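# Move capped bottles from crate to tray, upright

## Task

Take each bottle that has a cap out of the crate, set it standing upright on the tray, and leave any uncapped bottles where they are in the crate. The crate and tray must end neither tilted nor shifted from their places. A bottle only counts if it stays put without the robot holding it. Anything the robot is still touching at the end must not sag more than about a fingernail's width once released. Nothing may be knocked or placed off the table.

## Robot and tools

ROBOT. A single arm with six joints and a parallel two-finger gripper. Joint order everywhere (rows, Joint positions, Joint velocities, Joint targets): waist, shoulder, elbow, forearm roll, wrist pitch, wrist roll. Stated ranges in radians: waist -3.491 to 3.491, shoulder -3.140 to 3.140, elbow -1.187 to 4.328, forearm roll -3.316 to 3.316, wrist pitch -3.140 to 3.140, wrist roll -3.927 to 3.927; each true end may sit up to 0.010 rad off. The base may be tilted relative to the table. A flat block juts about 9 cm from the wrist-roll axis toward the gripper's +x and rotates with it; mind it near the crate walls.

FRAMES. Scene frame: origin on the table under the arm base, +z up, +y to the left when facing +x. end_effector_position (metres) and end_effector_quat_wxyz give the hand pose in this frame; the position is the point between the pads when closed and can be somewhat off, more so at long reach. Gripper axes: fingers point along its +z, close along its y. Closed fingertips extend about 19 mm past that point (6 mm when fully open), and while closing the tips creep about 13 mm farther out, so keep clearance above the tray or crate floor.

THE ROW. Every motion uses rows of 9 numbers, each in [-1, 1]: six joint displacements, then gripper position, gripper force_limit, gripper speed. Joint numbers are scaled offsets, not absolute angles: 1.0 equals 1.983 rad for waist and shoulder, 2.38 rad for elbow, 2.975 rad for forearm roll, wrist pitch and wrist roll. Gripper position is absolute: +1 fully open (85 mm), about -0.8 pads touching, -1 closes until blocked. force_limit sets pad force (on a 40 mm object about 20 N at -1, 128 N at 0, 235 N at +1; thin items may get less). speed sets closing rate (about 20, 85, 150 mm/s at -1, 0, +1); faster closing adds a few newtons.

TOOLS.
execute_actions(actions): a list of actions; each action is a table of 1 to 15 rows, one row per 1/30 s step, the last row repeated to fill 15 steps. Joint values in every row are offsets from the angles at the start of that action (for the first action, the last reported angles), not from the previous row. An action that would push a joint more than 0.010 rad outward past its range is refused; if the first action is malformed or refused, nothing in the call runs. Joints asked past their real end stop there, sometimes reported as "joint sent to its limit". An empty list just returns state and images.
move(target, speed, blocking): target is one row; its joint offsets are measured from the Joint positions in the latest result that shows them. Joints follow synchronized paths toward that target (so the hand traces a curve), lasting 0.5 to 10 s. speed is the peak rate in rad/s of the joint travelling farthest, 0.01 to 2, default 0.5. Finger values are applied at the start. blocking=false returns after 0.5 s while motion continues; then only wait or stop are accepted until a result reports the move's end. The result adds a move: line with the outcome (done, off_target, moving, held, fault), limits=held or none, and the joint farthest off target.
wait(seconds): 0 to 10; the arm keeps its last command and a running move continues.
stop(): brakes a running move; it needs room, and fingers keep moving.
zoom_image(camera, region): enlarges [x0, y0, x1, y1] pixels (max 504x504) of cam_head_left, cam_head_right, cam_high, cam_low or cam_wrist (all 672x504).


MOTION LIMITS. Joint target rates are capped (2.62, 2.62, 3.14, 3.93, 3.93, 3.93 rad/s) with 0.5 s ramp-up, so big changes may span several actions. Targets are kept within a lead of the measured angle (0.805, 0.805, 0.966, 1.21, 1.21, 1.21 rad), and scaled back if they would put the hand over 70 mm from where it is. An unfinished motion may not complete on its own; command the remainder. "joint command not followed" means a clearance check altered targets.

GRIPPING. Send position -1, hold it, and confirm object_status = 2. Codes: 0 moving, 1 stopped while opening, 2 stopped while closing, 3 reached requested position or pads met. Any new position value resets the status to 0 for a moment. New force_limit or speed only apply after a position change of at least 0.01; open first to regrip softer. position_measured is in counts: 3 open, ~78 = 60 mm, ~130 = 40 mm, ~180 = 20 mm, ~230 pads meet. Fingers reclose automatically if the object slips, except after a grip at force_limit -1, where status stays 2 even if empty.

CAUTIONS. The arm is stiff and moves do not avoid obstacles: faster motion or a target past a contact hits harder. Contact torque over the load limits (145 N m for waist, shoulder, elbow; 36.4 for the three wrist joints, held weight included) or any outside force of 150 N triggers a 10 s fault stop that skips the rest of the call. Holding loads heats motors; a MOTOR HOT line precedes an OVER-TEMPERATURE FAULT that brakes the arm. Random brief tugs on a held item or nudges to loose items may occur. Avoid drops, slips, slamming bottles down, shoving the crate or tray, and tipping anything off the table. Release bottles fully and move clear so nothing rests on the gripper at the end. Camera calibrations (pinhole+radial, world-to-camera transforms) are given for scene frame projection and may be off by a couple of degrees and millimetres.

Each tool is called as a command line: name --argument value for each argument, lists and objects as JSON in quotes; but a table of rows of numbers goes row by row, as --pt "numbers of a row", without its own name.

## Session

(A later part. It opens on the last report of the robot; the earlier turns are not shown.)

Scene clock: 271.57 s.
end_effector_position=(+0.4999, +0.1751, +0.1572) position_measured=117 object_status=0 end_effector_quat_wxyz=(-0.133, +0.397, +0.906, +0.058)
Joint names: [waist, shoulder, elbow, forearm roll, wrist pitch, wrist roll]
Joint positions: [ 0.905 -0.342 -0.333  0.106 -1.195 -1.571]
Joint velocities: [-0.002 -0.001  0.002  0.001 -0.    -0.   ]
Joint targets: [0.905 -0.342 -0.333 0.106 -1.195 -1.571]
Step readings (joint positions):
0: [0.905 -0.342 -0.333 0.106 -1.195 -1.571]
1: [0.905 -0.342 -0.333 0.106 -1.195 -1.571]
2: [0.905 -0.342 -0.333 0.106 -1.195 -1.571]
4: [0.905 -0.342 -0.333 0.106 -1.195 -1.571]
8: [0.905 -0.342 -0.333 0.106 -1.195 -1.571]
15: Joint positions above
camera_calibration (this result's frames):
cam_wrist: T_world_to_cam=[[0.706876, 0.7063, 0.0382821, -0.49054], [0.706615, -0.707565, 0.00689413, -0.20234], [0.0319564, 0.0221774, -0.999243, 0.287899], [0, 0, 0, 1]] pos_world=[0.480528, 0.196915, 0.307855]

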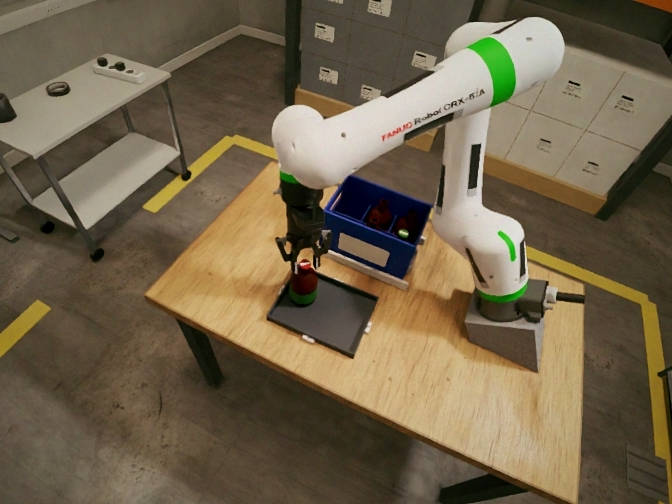

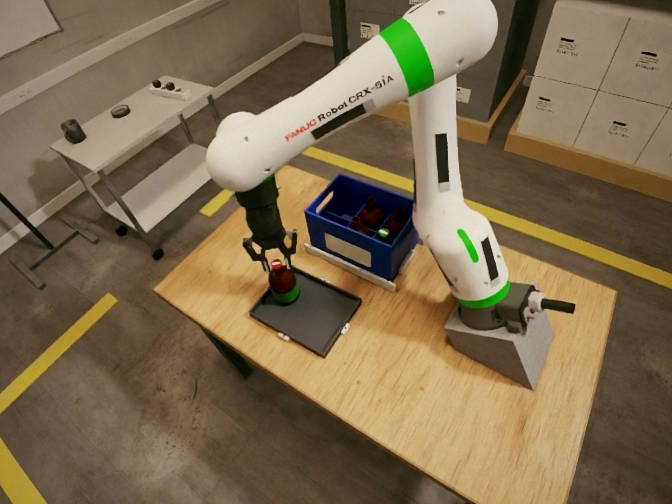

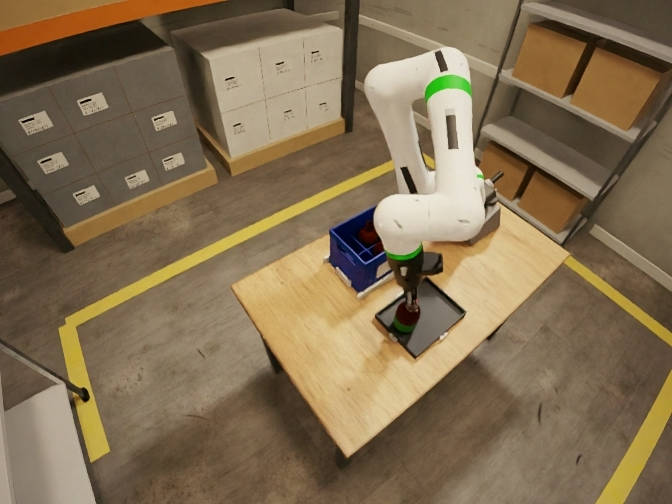

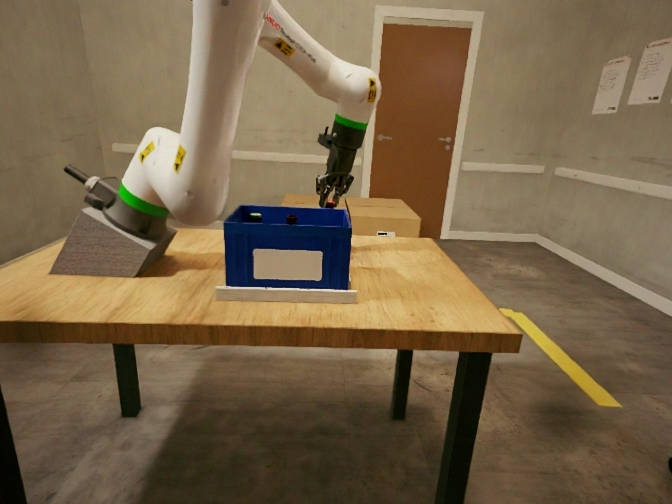

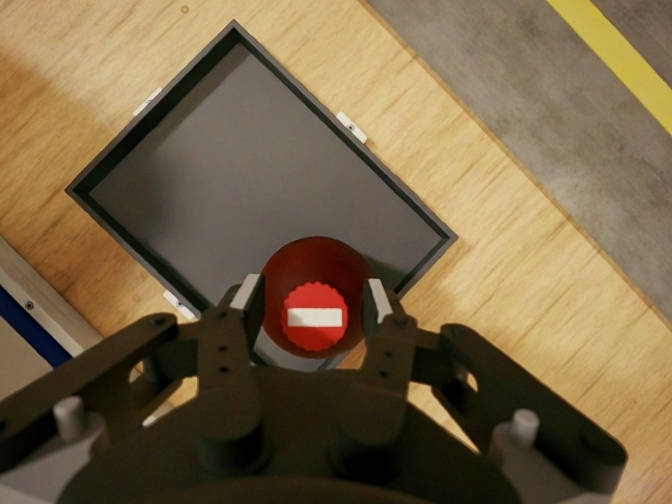

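move --target '[0, -0.0403, 0.0609, 0, -0.0756, 0, 0.1, -0.4, 0]' --speed 0.6

Scene clock: 317.20 s.
end_effector_position=(+0.5169, +0.1401, +0.2438) position_measured=117 object_status=3 end_effector_quat_wxyz=(-0.131, +0.407, +0.902, +0.055)
Joint names: [waist, shoulder, elbow, forearm roll, wrist pitch, wrist roll]
Joint positions: [ 0.905 -0.422 -0.188  0.106 -1.419 -1.571]
Joint velocities: [-0.002 -0.001 -0.    -0.     0.     0.   ]
Joint targets: [0.905 -0.422 -0.188 0.106 -1.419 -1.571]
move: done; limits=none; farthest joint: the wrist pitch, 0.001 radians from its target (0.225 radians at the start)
camera_calibration (this result's frames):
cam_wrist: T_world_to_cam=[[0.721934, 0.691297, 0.0303239, -0.484921], [0.691276, -0.722476, 0.0128846, -0.231131], [0.0308154, 0.0116604, -0.999457, 0.376753], [0, 0, 0, 1]] pos_world=[0.498246, 0.163845, 0.394231]

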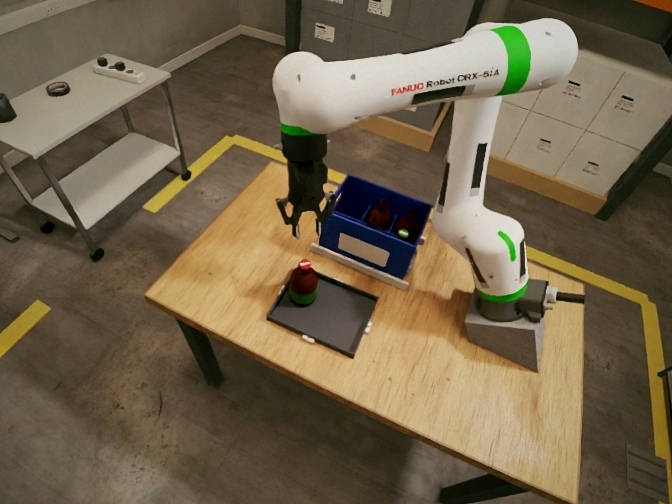

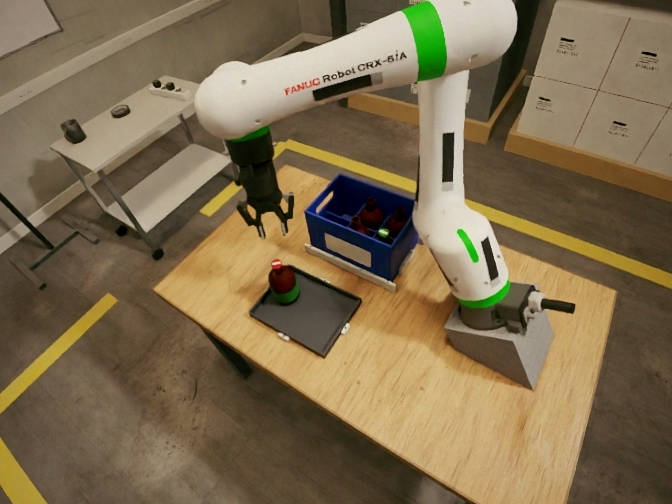

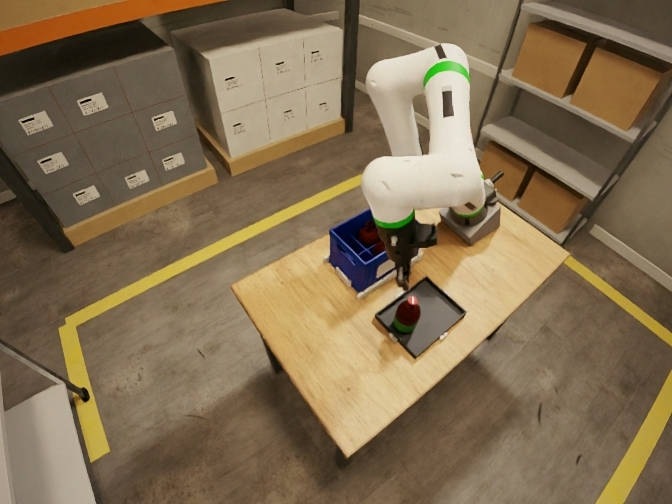

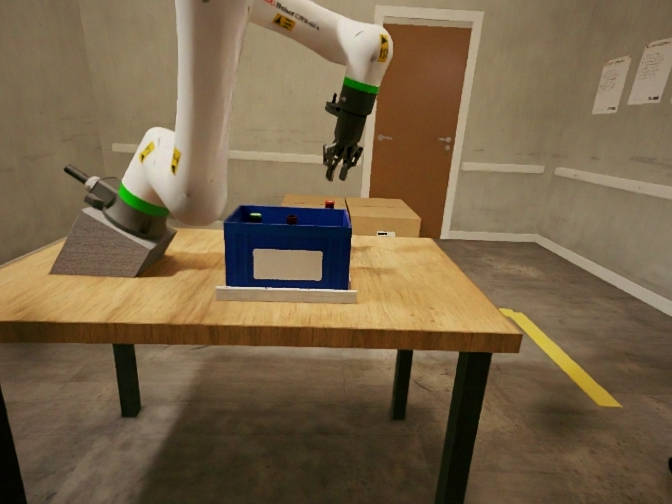

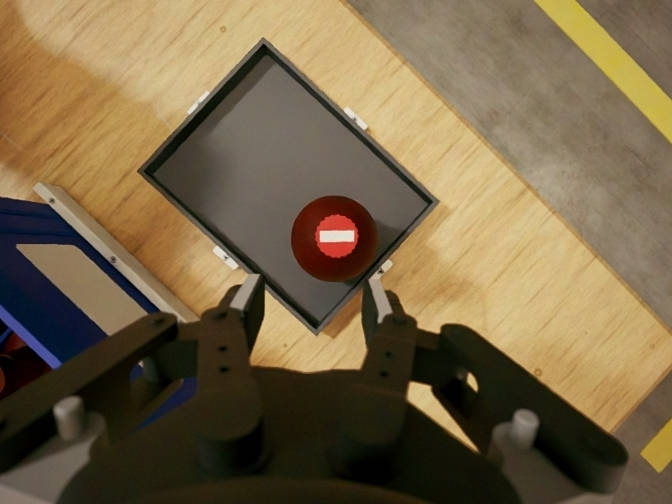

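move --target '[-0.4083, -0.1442, -0.1345, -0.1277, -0.0548, 0.3185, 0.03, -0.4, 0]' --speed 1.2

zoom_image --camera "cam_wrist" --region '[200, 180, 440, 400]'

Scene clock: 324.97 s.
end_effector_position=(+0.3128, -0.0463, +0.2100) position_measured=126 object_status=3 end_effector_quat_wxyz=(-0.210, +0.333, +0.916, +0.077)
Joint names: [waist, shoulder, elbow, forearm roll, wrist pitch, wrist roll]
Joint positions: [ 0.096 -0.708 -0.508 -0.274 -1.582 -0.623]
Joint velocities: [-0.002 -0.    -0.001 -0.    -0.     0.001]
Joint targets: [0.096 -0.708 -0.508 -0.274 -1.582 -0.623]
move: done; limits=none; farthest joint: the waist, 0.000 radians from its target (0.810 radians at the start)
camera_calibration (this result's frames):
cam_wrist: T_world_to_cam=[[0.615761, 0.786657, 0.0448247, -0.173061], [0.782436, -0.603766, -0.152516, -0.212553], [-0.0929139, 0.128986, -0.987284, 0.393], [0, 0, 0, 1]] pos_world=[0.309388, -0.0428843, 0.363342]

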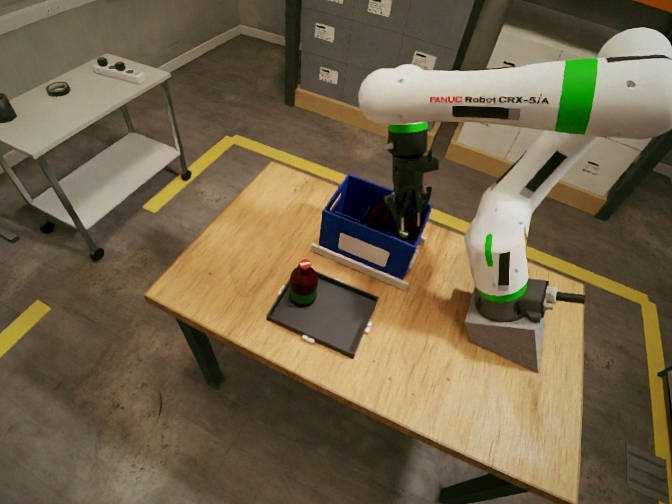

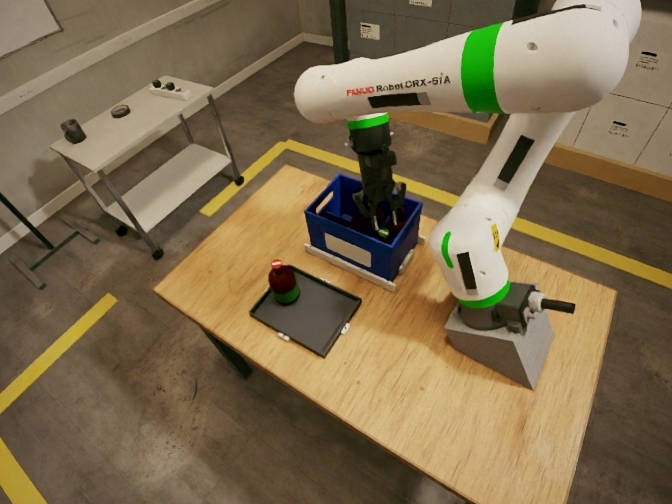

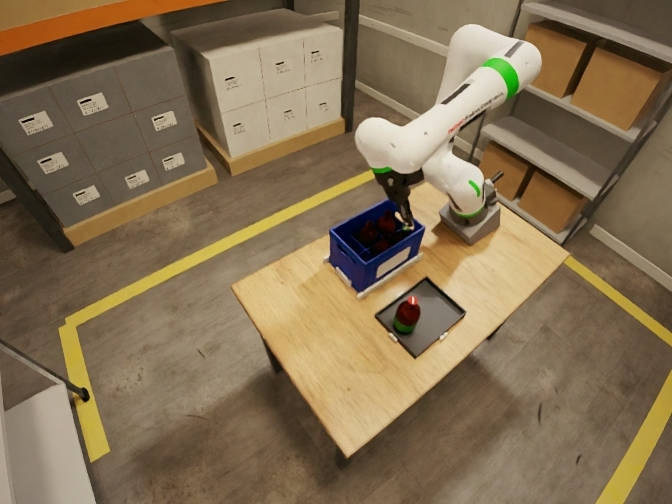

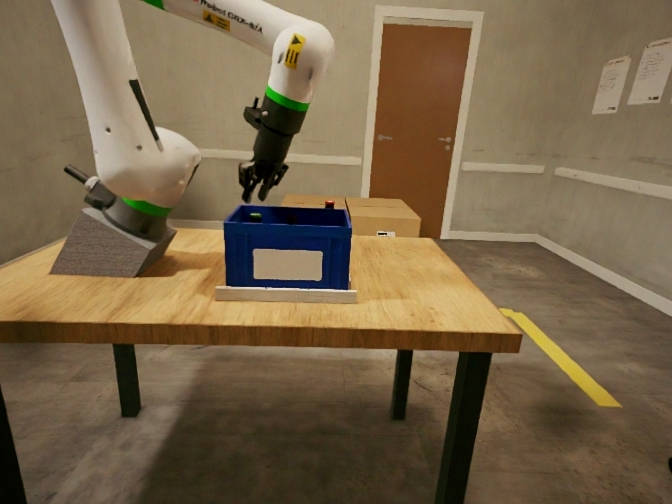

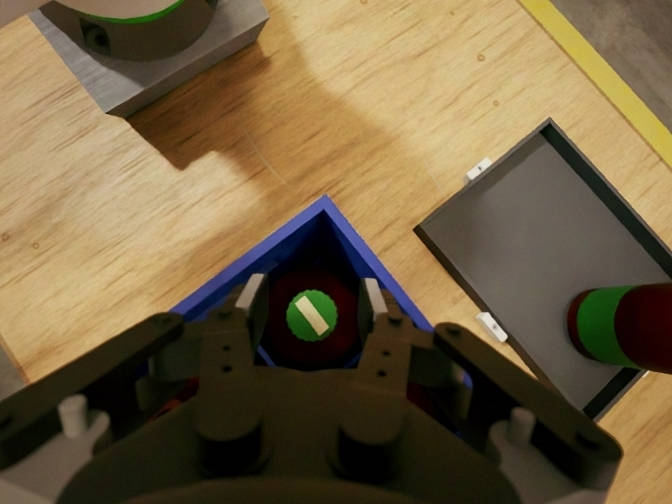

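Region (200, 180, 440, 400) of cam_wrist's 672x504 image, scaled by 2.100, with more detail than that image has; it fills the top 462 rows of this view, and the rest is white.

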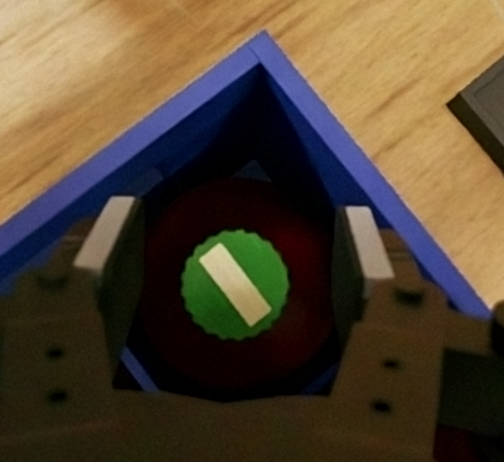

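move --target '[0, 0.0355, -0.0285, -0.0006, 0.0446, 0.0126, 0.03, -0.4, 0]' --speed 0.22

zoom_image --camera "cam_low" --region '[210, 150, 330, 240]'

Scene clock: 331.23 s.
end_effector_position=(+0.3126, -0.0463, +0.1611) position_measured=126 object_status=3 end_effector_quat_wxyz=(-0.210, +0.333, +0.916, +0.077)
Joint names: [waist, shoulder, elbow, forearm roll, wrist pitch, wrist roll]
Joint positions: [ 0.096 -0.638 -0.576 -0.276 -1.45  -0.586]
Joint velocities: [ 0.     0.001 -0.001 -0.002  0.001  0.   ]
Joint targets: [0.096 -0.638 -0.576 -0.276 -1.450 -0.586]
move: done; limits=none; farthest joint: the waist, 0.000 radians from its target (0.000 radians at the start)
camera_calibration (this result's frames):
cam_wrist: T_world_to_cam=[[0.615668, 0.786753, 0.0444127, -0.17069], [0.782462, -0.603692, -0.152673, -0.219812], [-0.0933044, 0.128747, -0.987278, 0.344824], [0, 0, 0, 1]] pos_world=[0.309257, -0.0428033, 0.314458]

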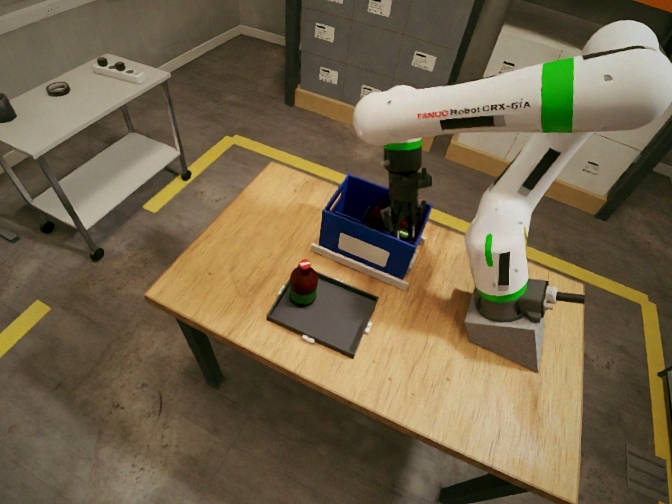

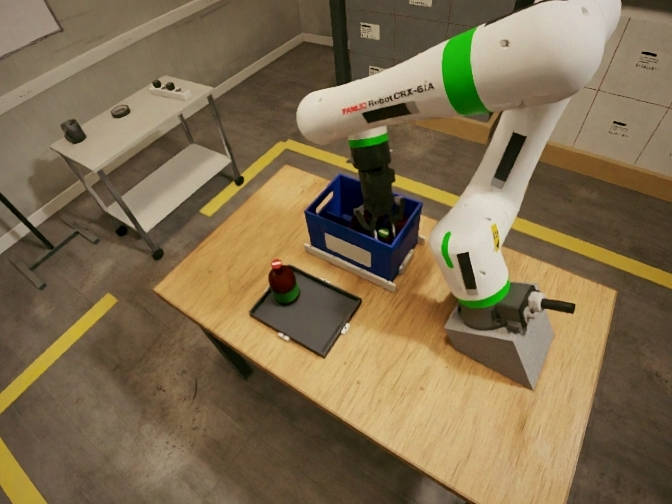

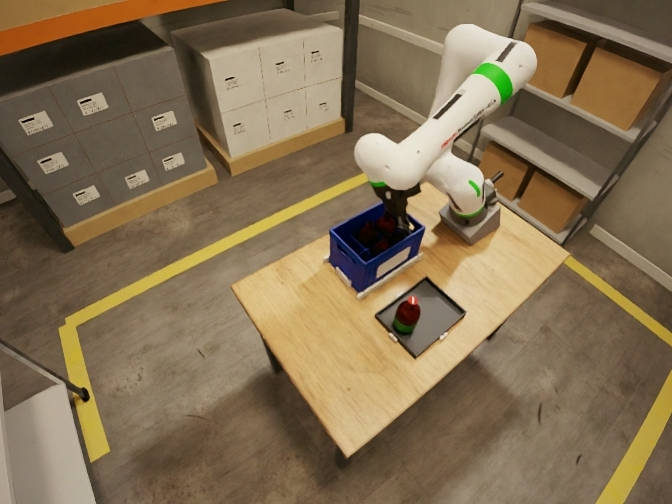

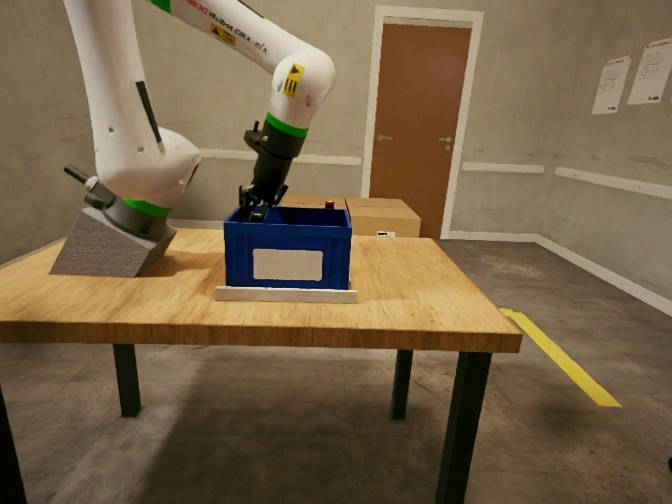

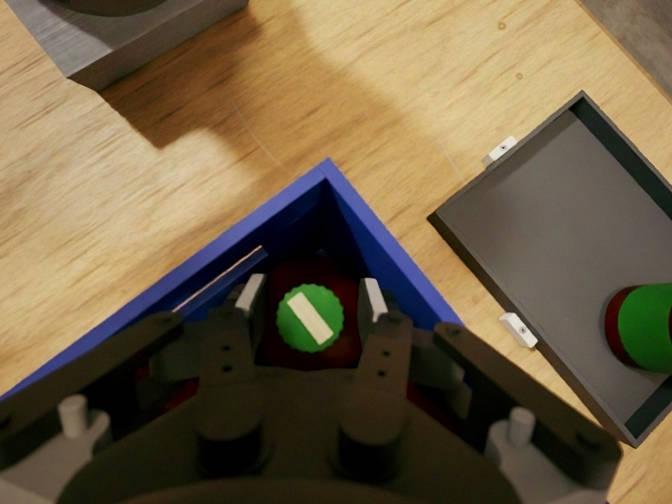

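Region (210, 150, 330, 240) of cam_low's 672x504 image, scaled by 4.200, with more detail than that image has; it fills the top 378 rows of this view, and the rest is white.

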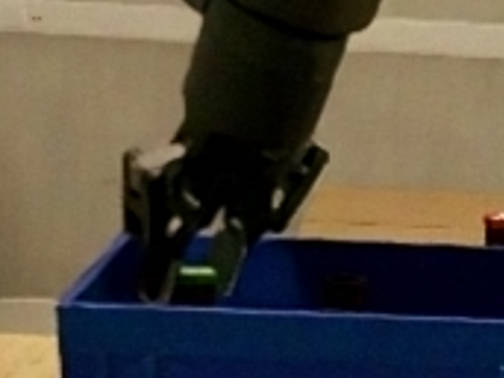

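execute_actions --actions '[[[-0.0025,0,0,0,0,0,-1,-0.4,-0.3]]]'

Scene clock: 333.80 s.
end_effector_position=(+0.3124, -0.0475, +0.1612) position_measured=167 object_status=0 end_effector_quat_wxyz=(-0.210, +0.335, +0.915, +0.076)
Joint names: [waist, shoulder, elbow, forearm roll, wrist pitch, wrist roll]
Joint positions: [ 0.091 -0.638 -0.576 -0.276 -1.45  -0.586]
Joint velocities: [-0.     0.     0.001 -0.001 -0.001  0.   ]
Joint targets: [0.091 -0.638 -0.576 -0.276 -1.450 -0.586]
Step readings (joint positions):
0: [0.096 -0.638 -0.576 -0.276 -1.450 -0.586]
1: [0.096 -0.638 -0.576 -0.276 -1.450 -0.586]
2: [0.094 -0.638 -0.576 -0.276 -1.450 -0.586]
4: [0.092 -0.638 -0.576 -0.276 -1.450 -0.586]
8: [0.091 -0.638 -0.576 -0.276 -1.450 -0.586]
15: Joint positions above
camera_calibration (this result's frames):
cam_wrist: T_world_to_cam=[[0.618996, 0.784252, 0.0423476, -0.170451], [0.779886, -0.607387, -0.15119, -0.219979], [-0.0928499, 0.126613, -0.987597, 0.344828], [0, 0, 0, 1]] pos_world=[0.309085, -0.043595, 0.31451]

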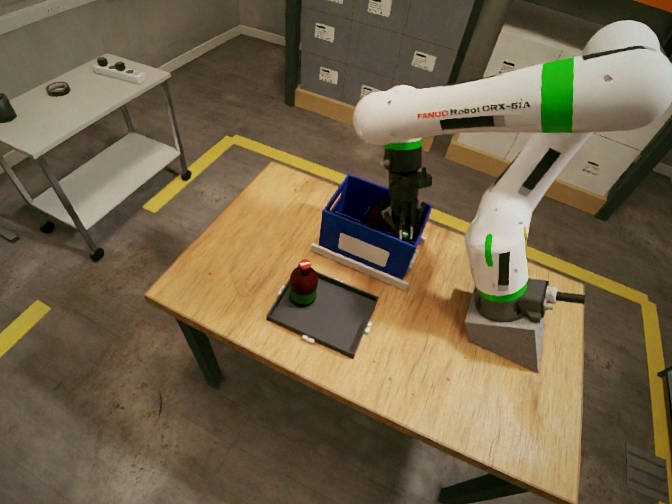

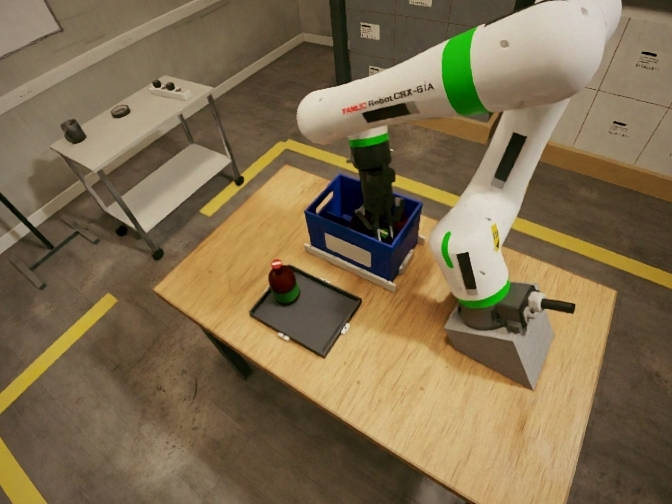

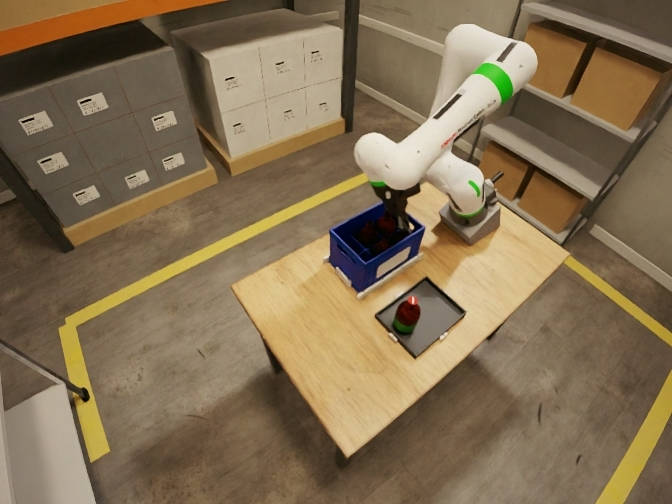

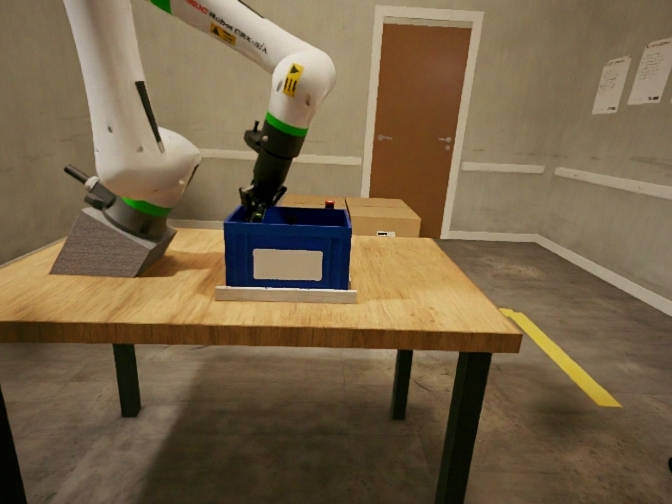

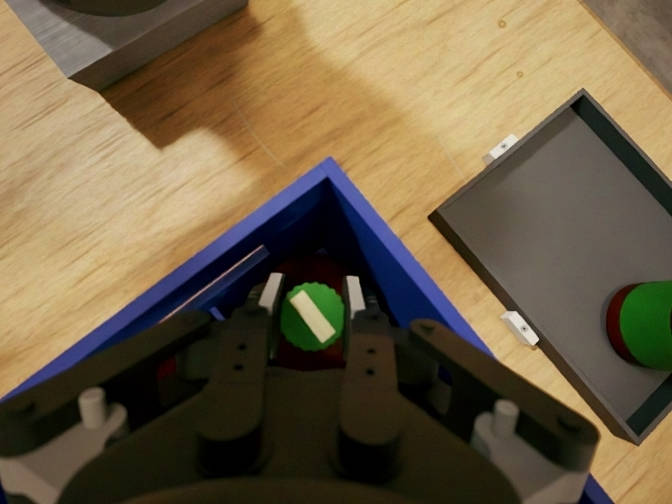

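move --target '[0, -0.057, 0.056, 0, -0.0796, -0.0225, -1, -0.4, -0.3]' --speed 0.45

Scene clock: 337.00 s.
end_effector_position=(+0.3125, -0.0473, +0.2500) position_measured=167 object_status=2 end_effector_quat_wxyz=(-0.209, +0.335, +0.915, +0.076)
Joint names: [waist, shoulder, elbow, forearm roll, wrist pitch, wrist roll]
Joint positions: [ 0.091 -0.751 -0.442 -0.276 -1.686 -0.653]
Joint velocities: [-0.     0.     0.002  0.001 -0.001 -0.   ]
Joint targets: [0.091 -0.751 -0.442 -0.276 -1.686 -0.653]
move: done; limits=none; farthest joint: the waist, 0.000 radians from its target (0.000 radians at the start)
camera_calibration (this result's frames):
cam_wrist: T_world_to_cam=[[0.61912, 0.784141, 0.0425867, -0.174502], [0.779823, -0.607509, -0.151028, -0.206559], [-0.0925555, 0.126715, -0.987612, 0.432514], [0, 0, 0, 1]] pos_world=[0.309149, -0.0434576, 0.403391]

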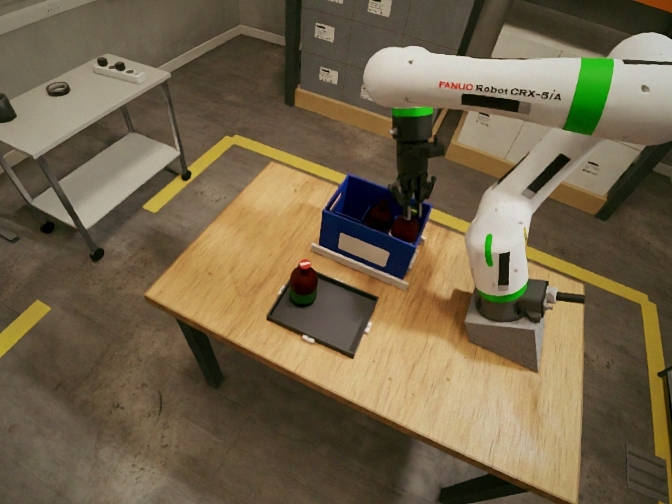

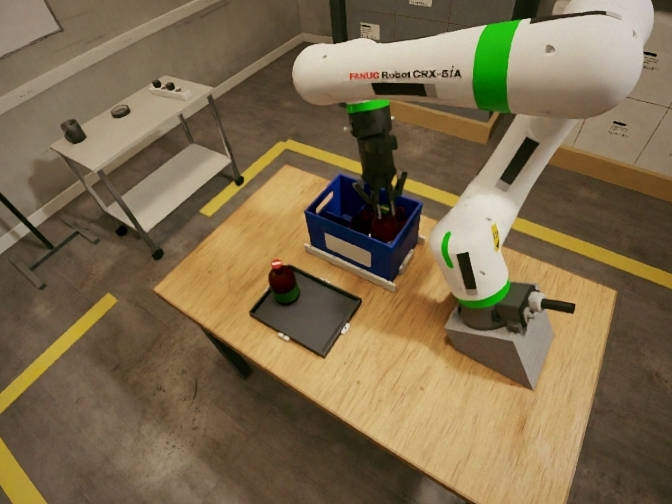

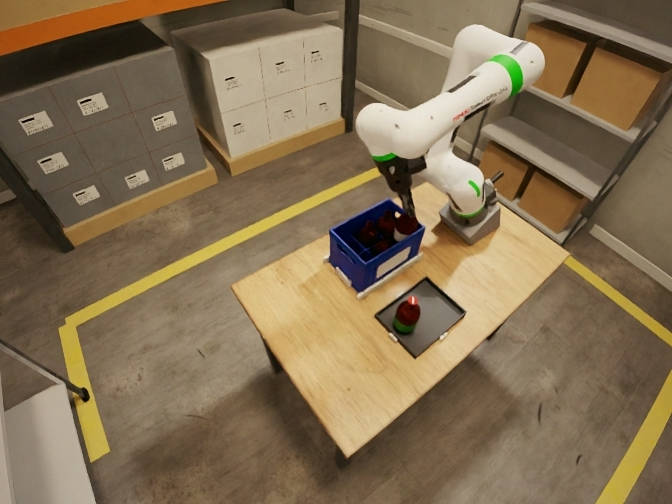

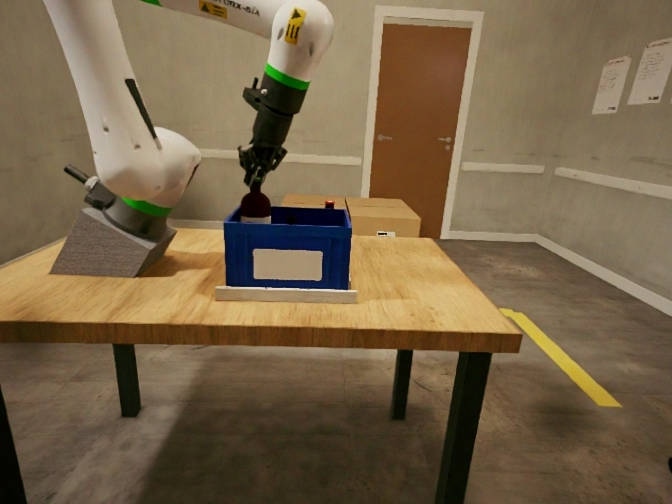

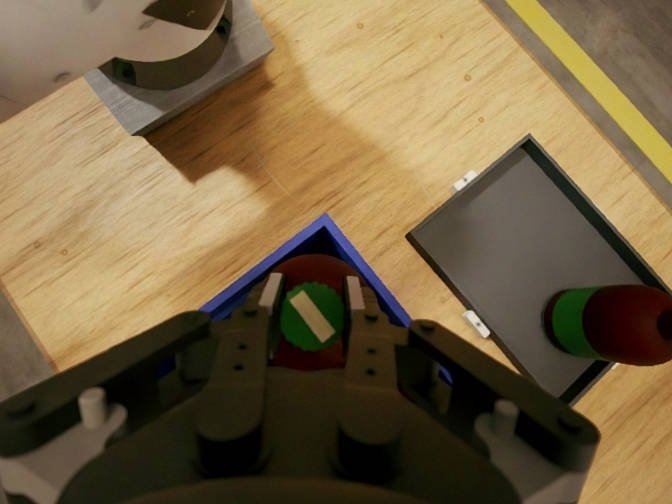

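move --target '[0, -0.0276, 0.0908, -0.0065, -0.0875, -0.0264, -1, -0.4, -0.3]' --speed 0.6

Scene clock: 340.50 s.
end_effector_position=(+0.3125, -0.0465, +0.3570) position_measured=167 object_status=2 end_effector_quat_wxyz=(-0.210, +0.335, +0.915, +0.076)
Joint names: [waist, shoulder, elbow, forearm roll, wrist pitch, wrist roll]
Joint positions: [ 0.091 -0.805 -0.226 -0.295 -1.947 -0.731]
Joint velocities: [ 0.001 -0.     0.001 -0.001 -0.001 -0.   ]
Joint targets: [0.091 -0.805 -0.226 -0.295 -1.947 -0.731]
move: done; limits=none; farthest joint: the elbow, 0.001 radians from its target (0.217 radians at the start)
camera_calibration (this result's frames):
cam_wrist: T_world_to_cam=[[0.619188, 0.784095, 0.0424375, -0.179712], [0.779732, -0.607552, -0.151321, -0.189759], [-0.0928674, 0.126786, -0.987573, 0.538125], [0, 0, 0, 1]] pos_world=[0.309211, -0.0426035, 0.51035]

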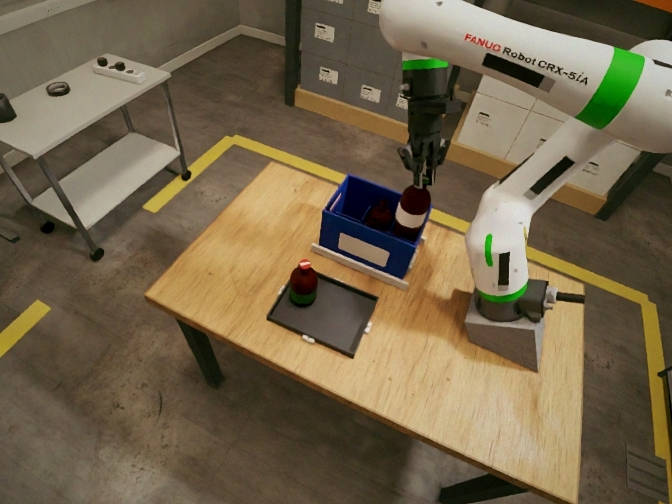

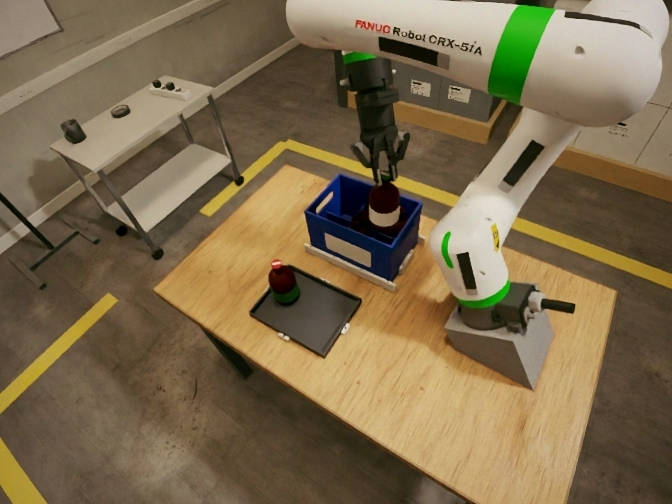

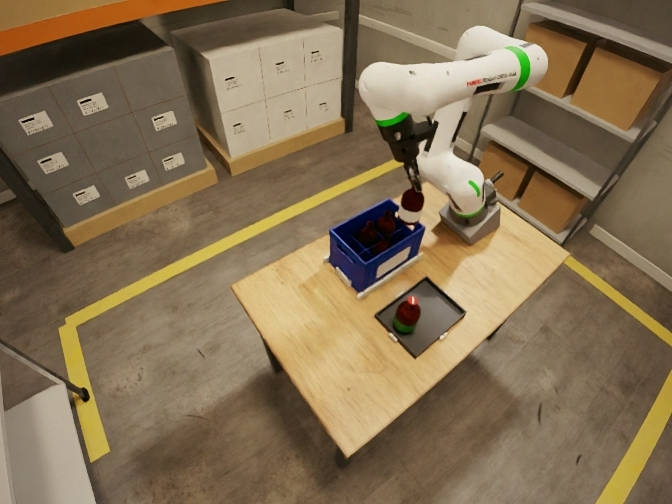

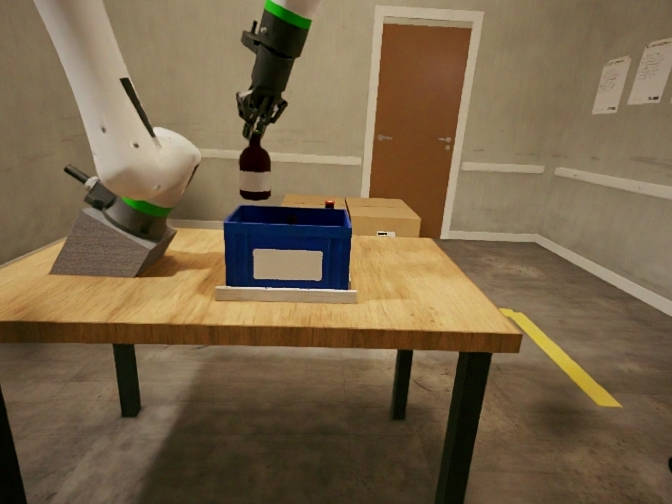

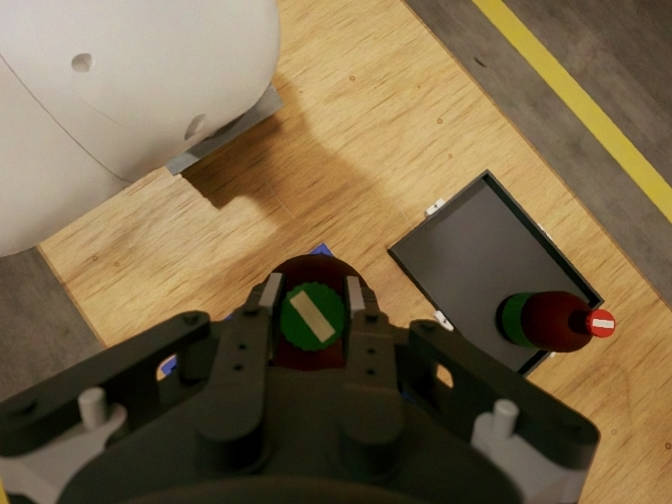

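move --target '[0.3467, 0.0332, 0.0131, 0.0607, 0.0909, -0.2822, -1, -0.4, -0.3]' --speed 1.1

Scene clock: 345.67 s.
end_effector_position=(+0.4202, +0.0652, +0.3400) position_measured=167 object_status=2 end_effector_quat_wxyz=(-0.197, +0.458, +0.860, +0.105)
Joint names: [waist, shoulder, elbow, forearm roll, wrist pitch, wrist roll]
Joint positions: [ 0.778 -0.739 -0.195 -0.114 -1.676 -1.571]
Joint velocities: [ 0.003  0.    -0.    -0.     0.    -0.001]
Joint targets: [0.778 -0.739 -0.195 -0.114 -1.676 -1.571]
move: done; limits=none; farthest joint: the waist, 0.000 radians from its target (0.688 radians at the start)
camera_calibration (this result's frames):
cam_wrist: T_world_to_cam=[[0.809998, 0.584781, 0.0439732, -0.400895], [0.583933, -0.797362, -0.152434, -0.113448], [-0.0540781, 0.149149, -0.987335, 0.499327], [0, 0, 0, 1]] pos_world=[0.417973, 0.0695028, 0.493339]

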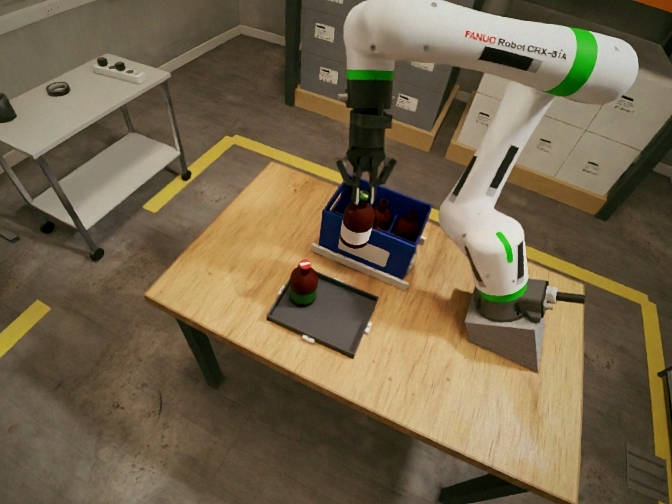

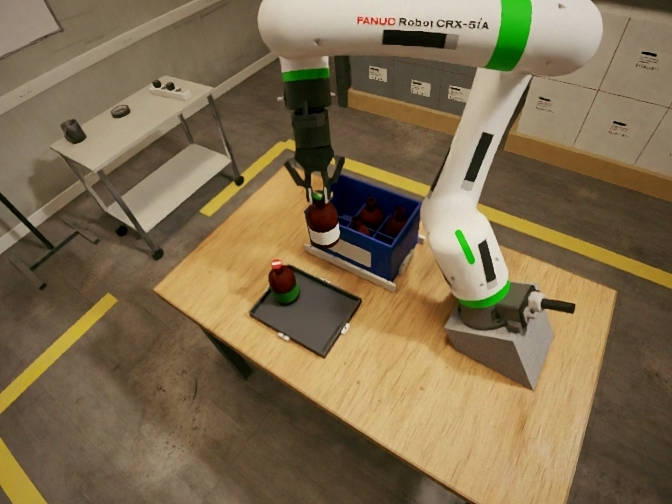

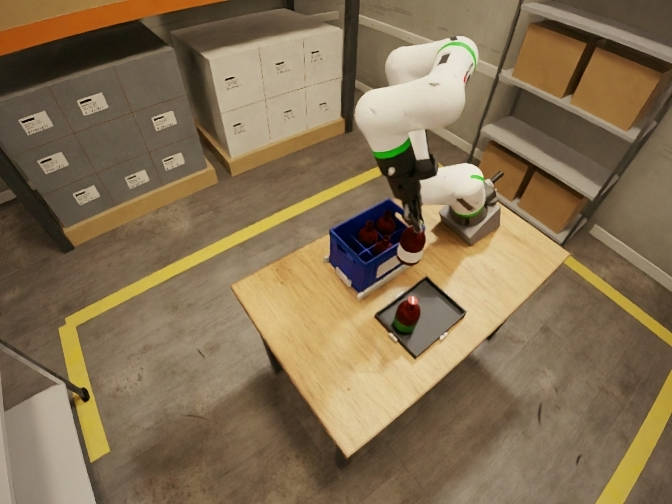

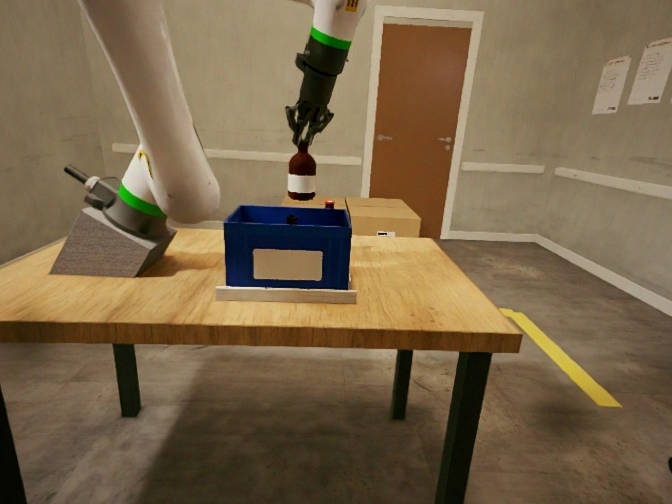

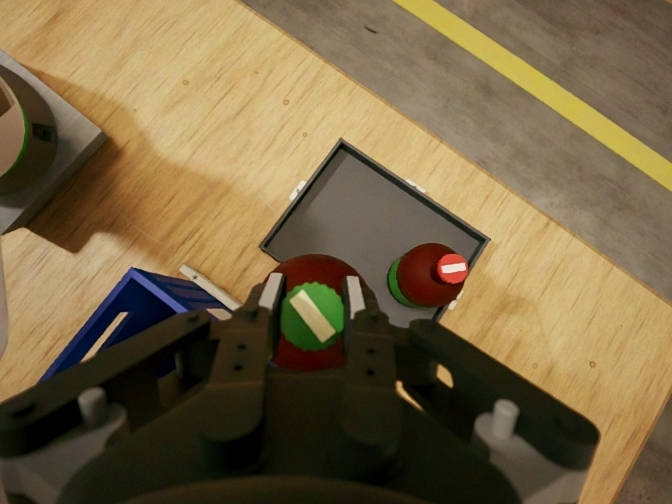

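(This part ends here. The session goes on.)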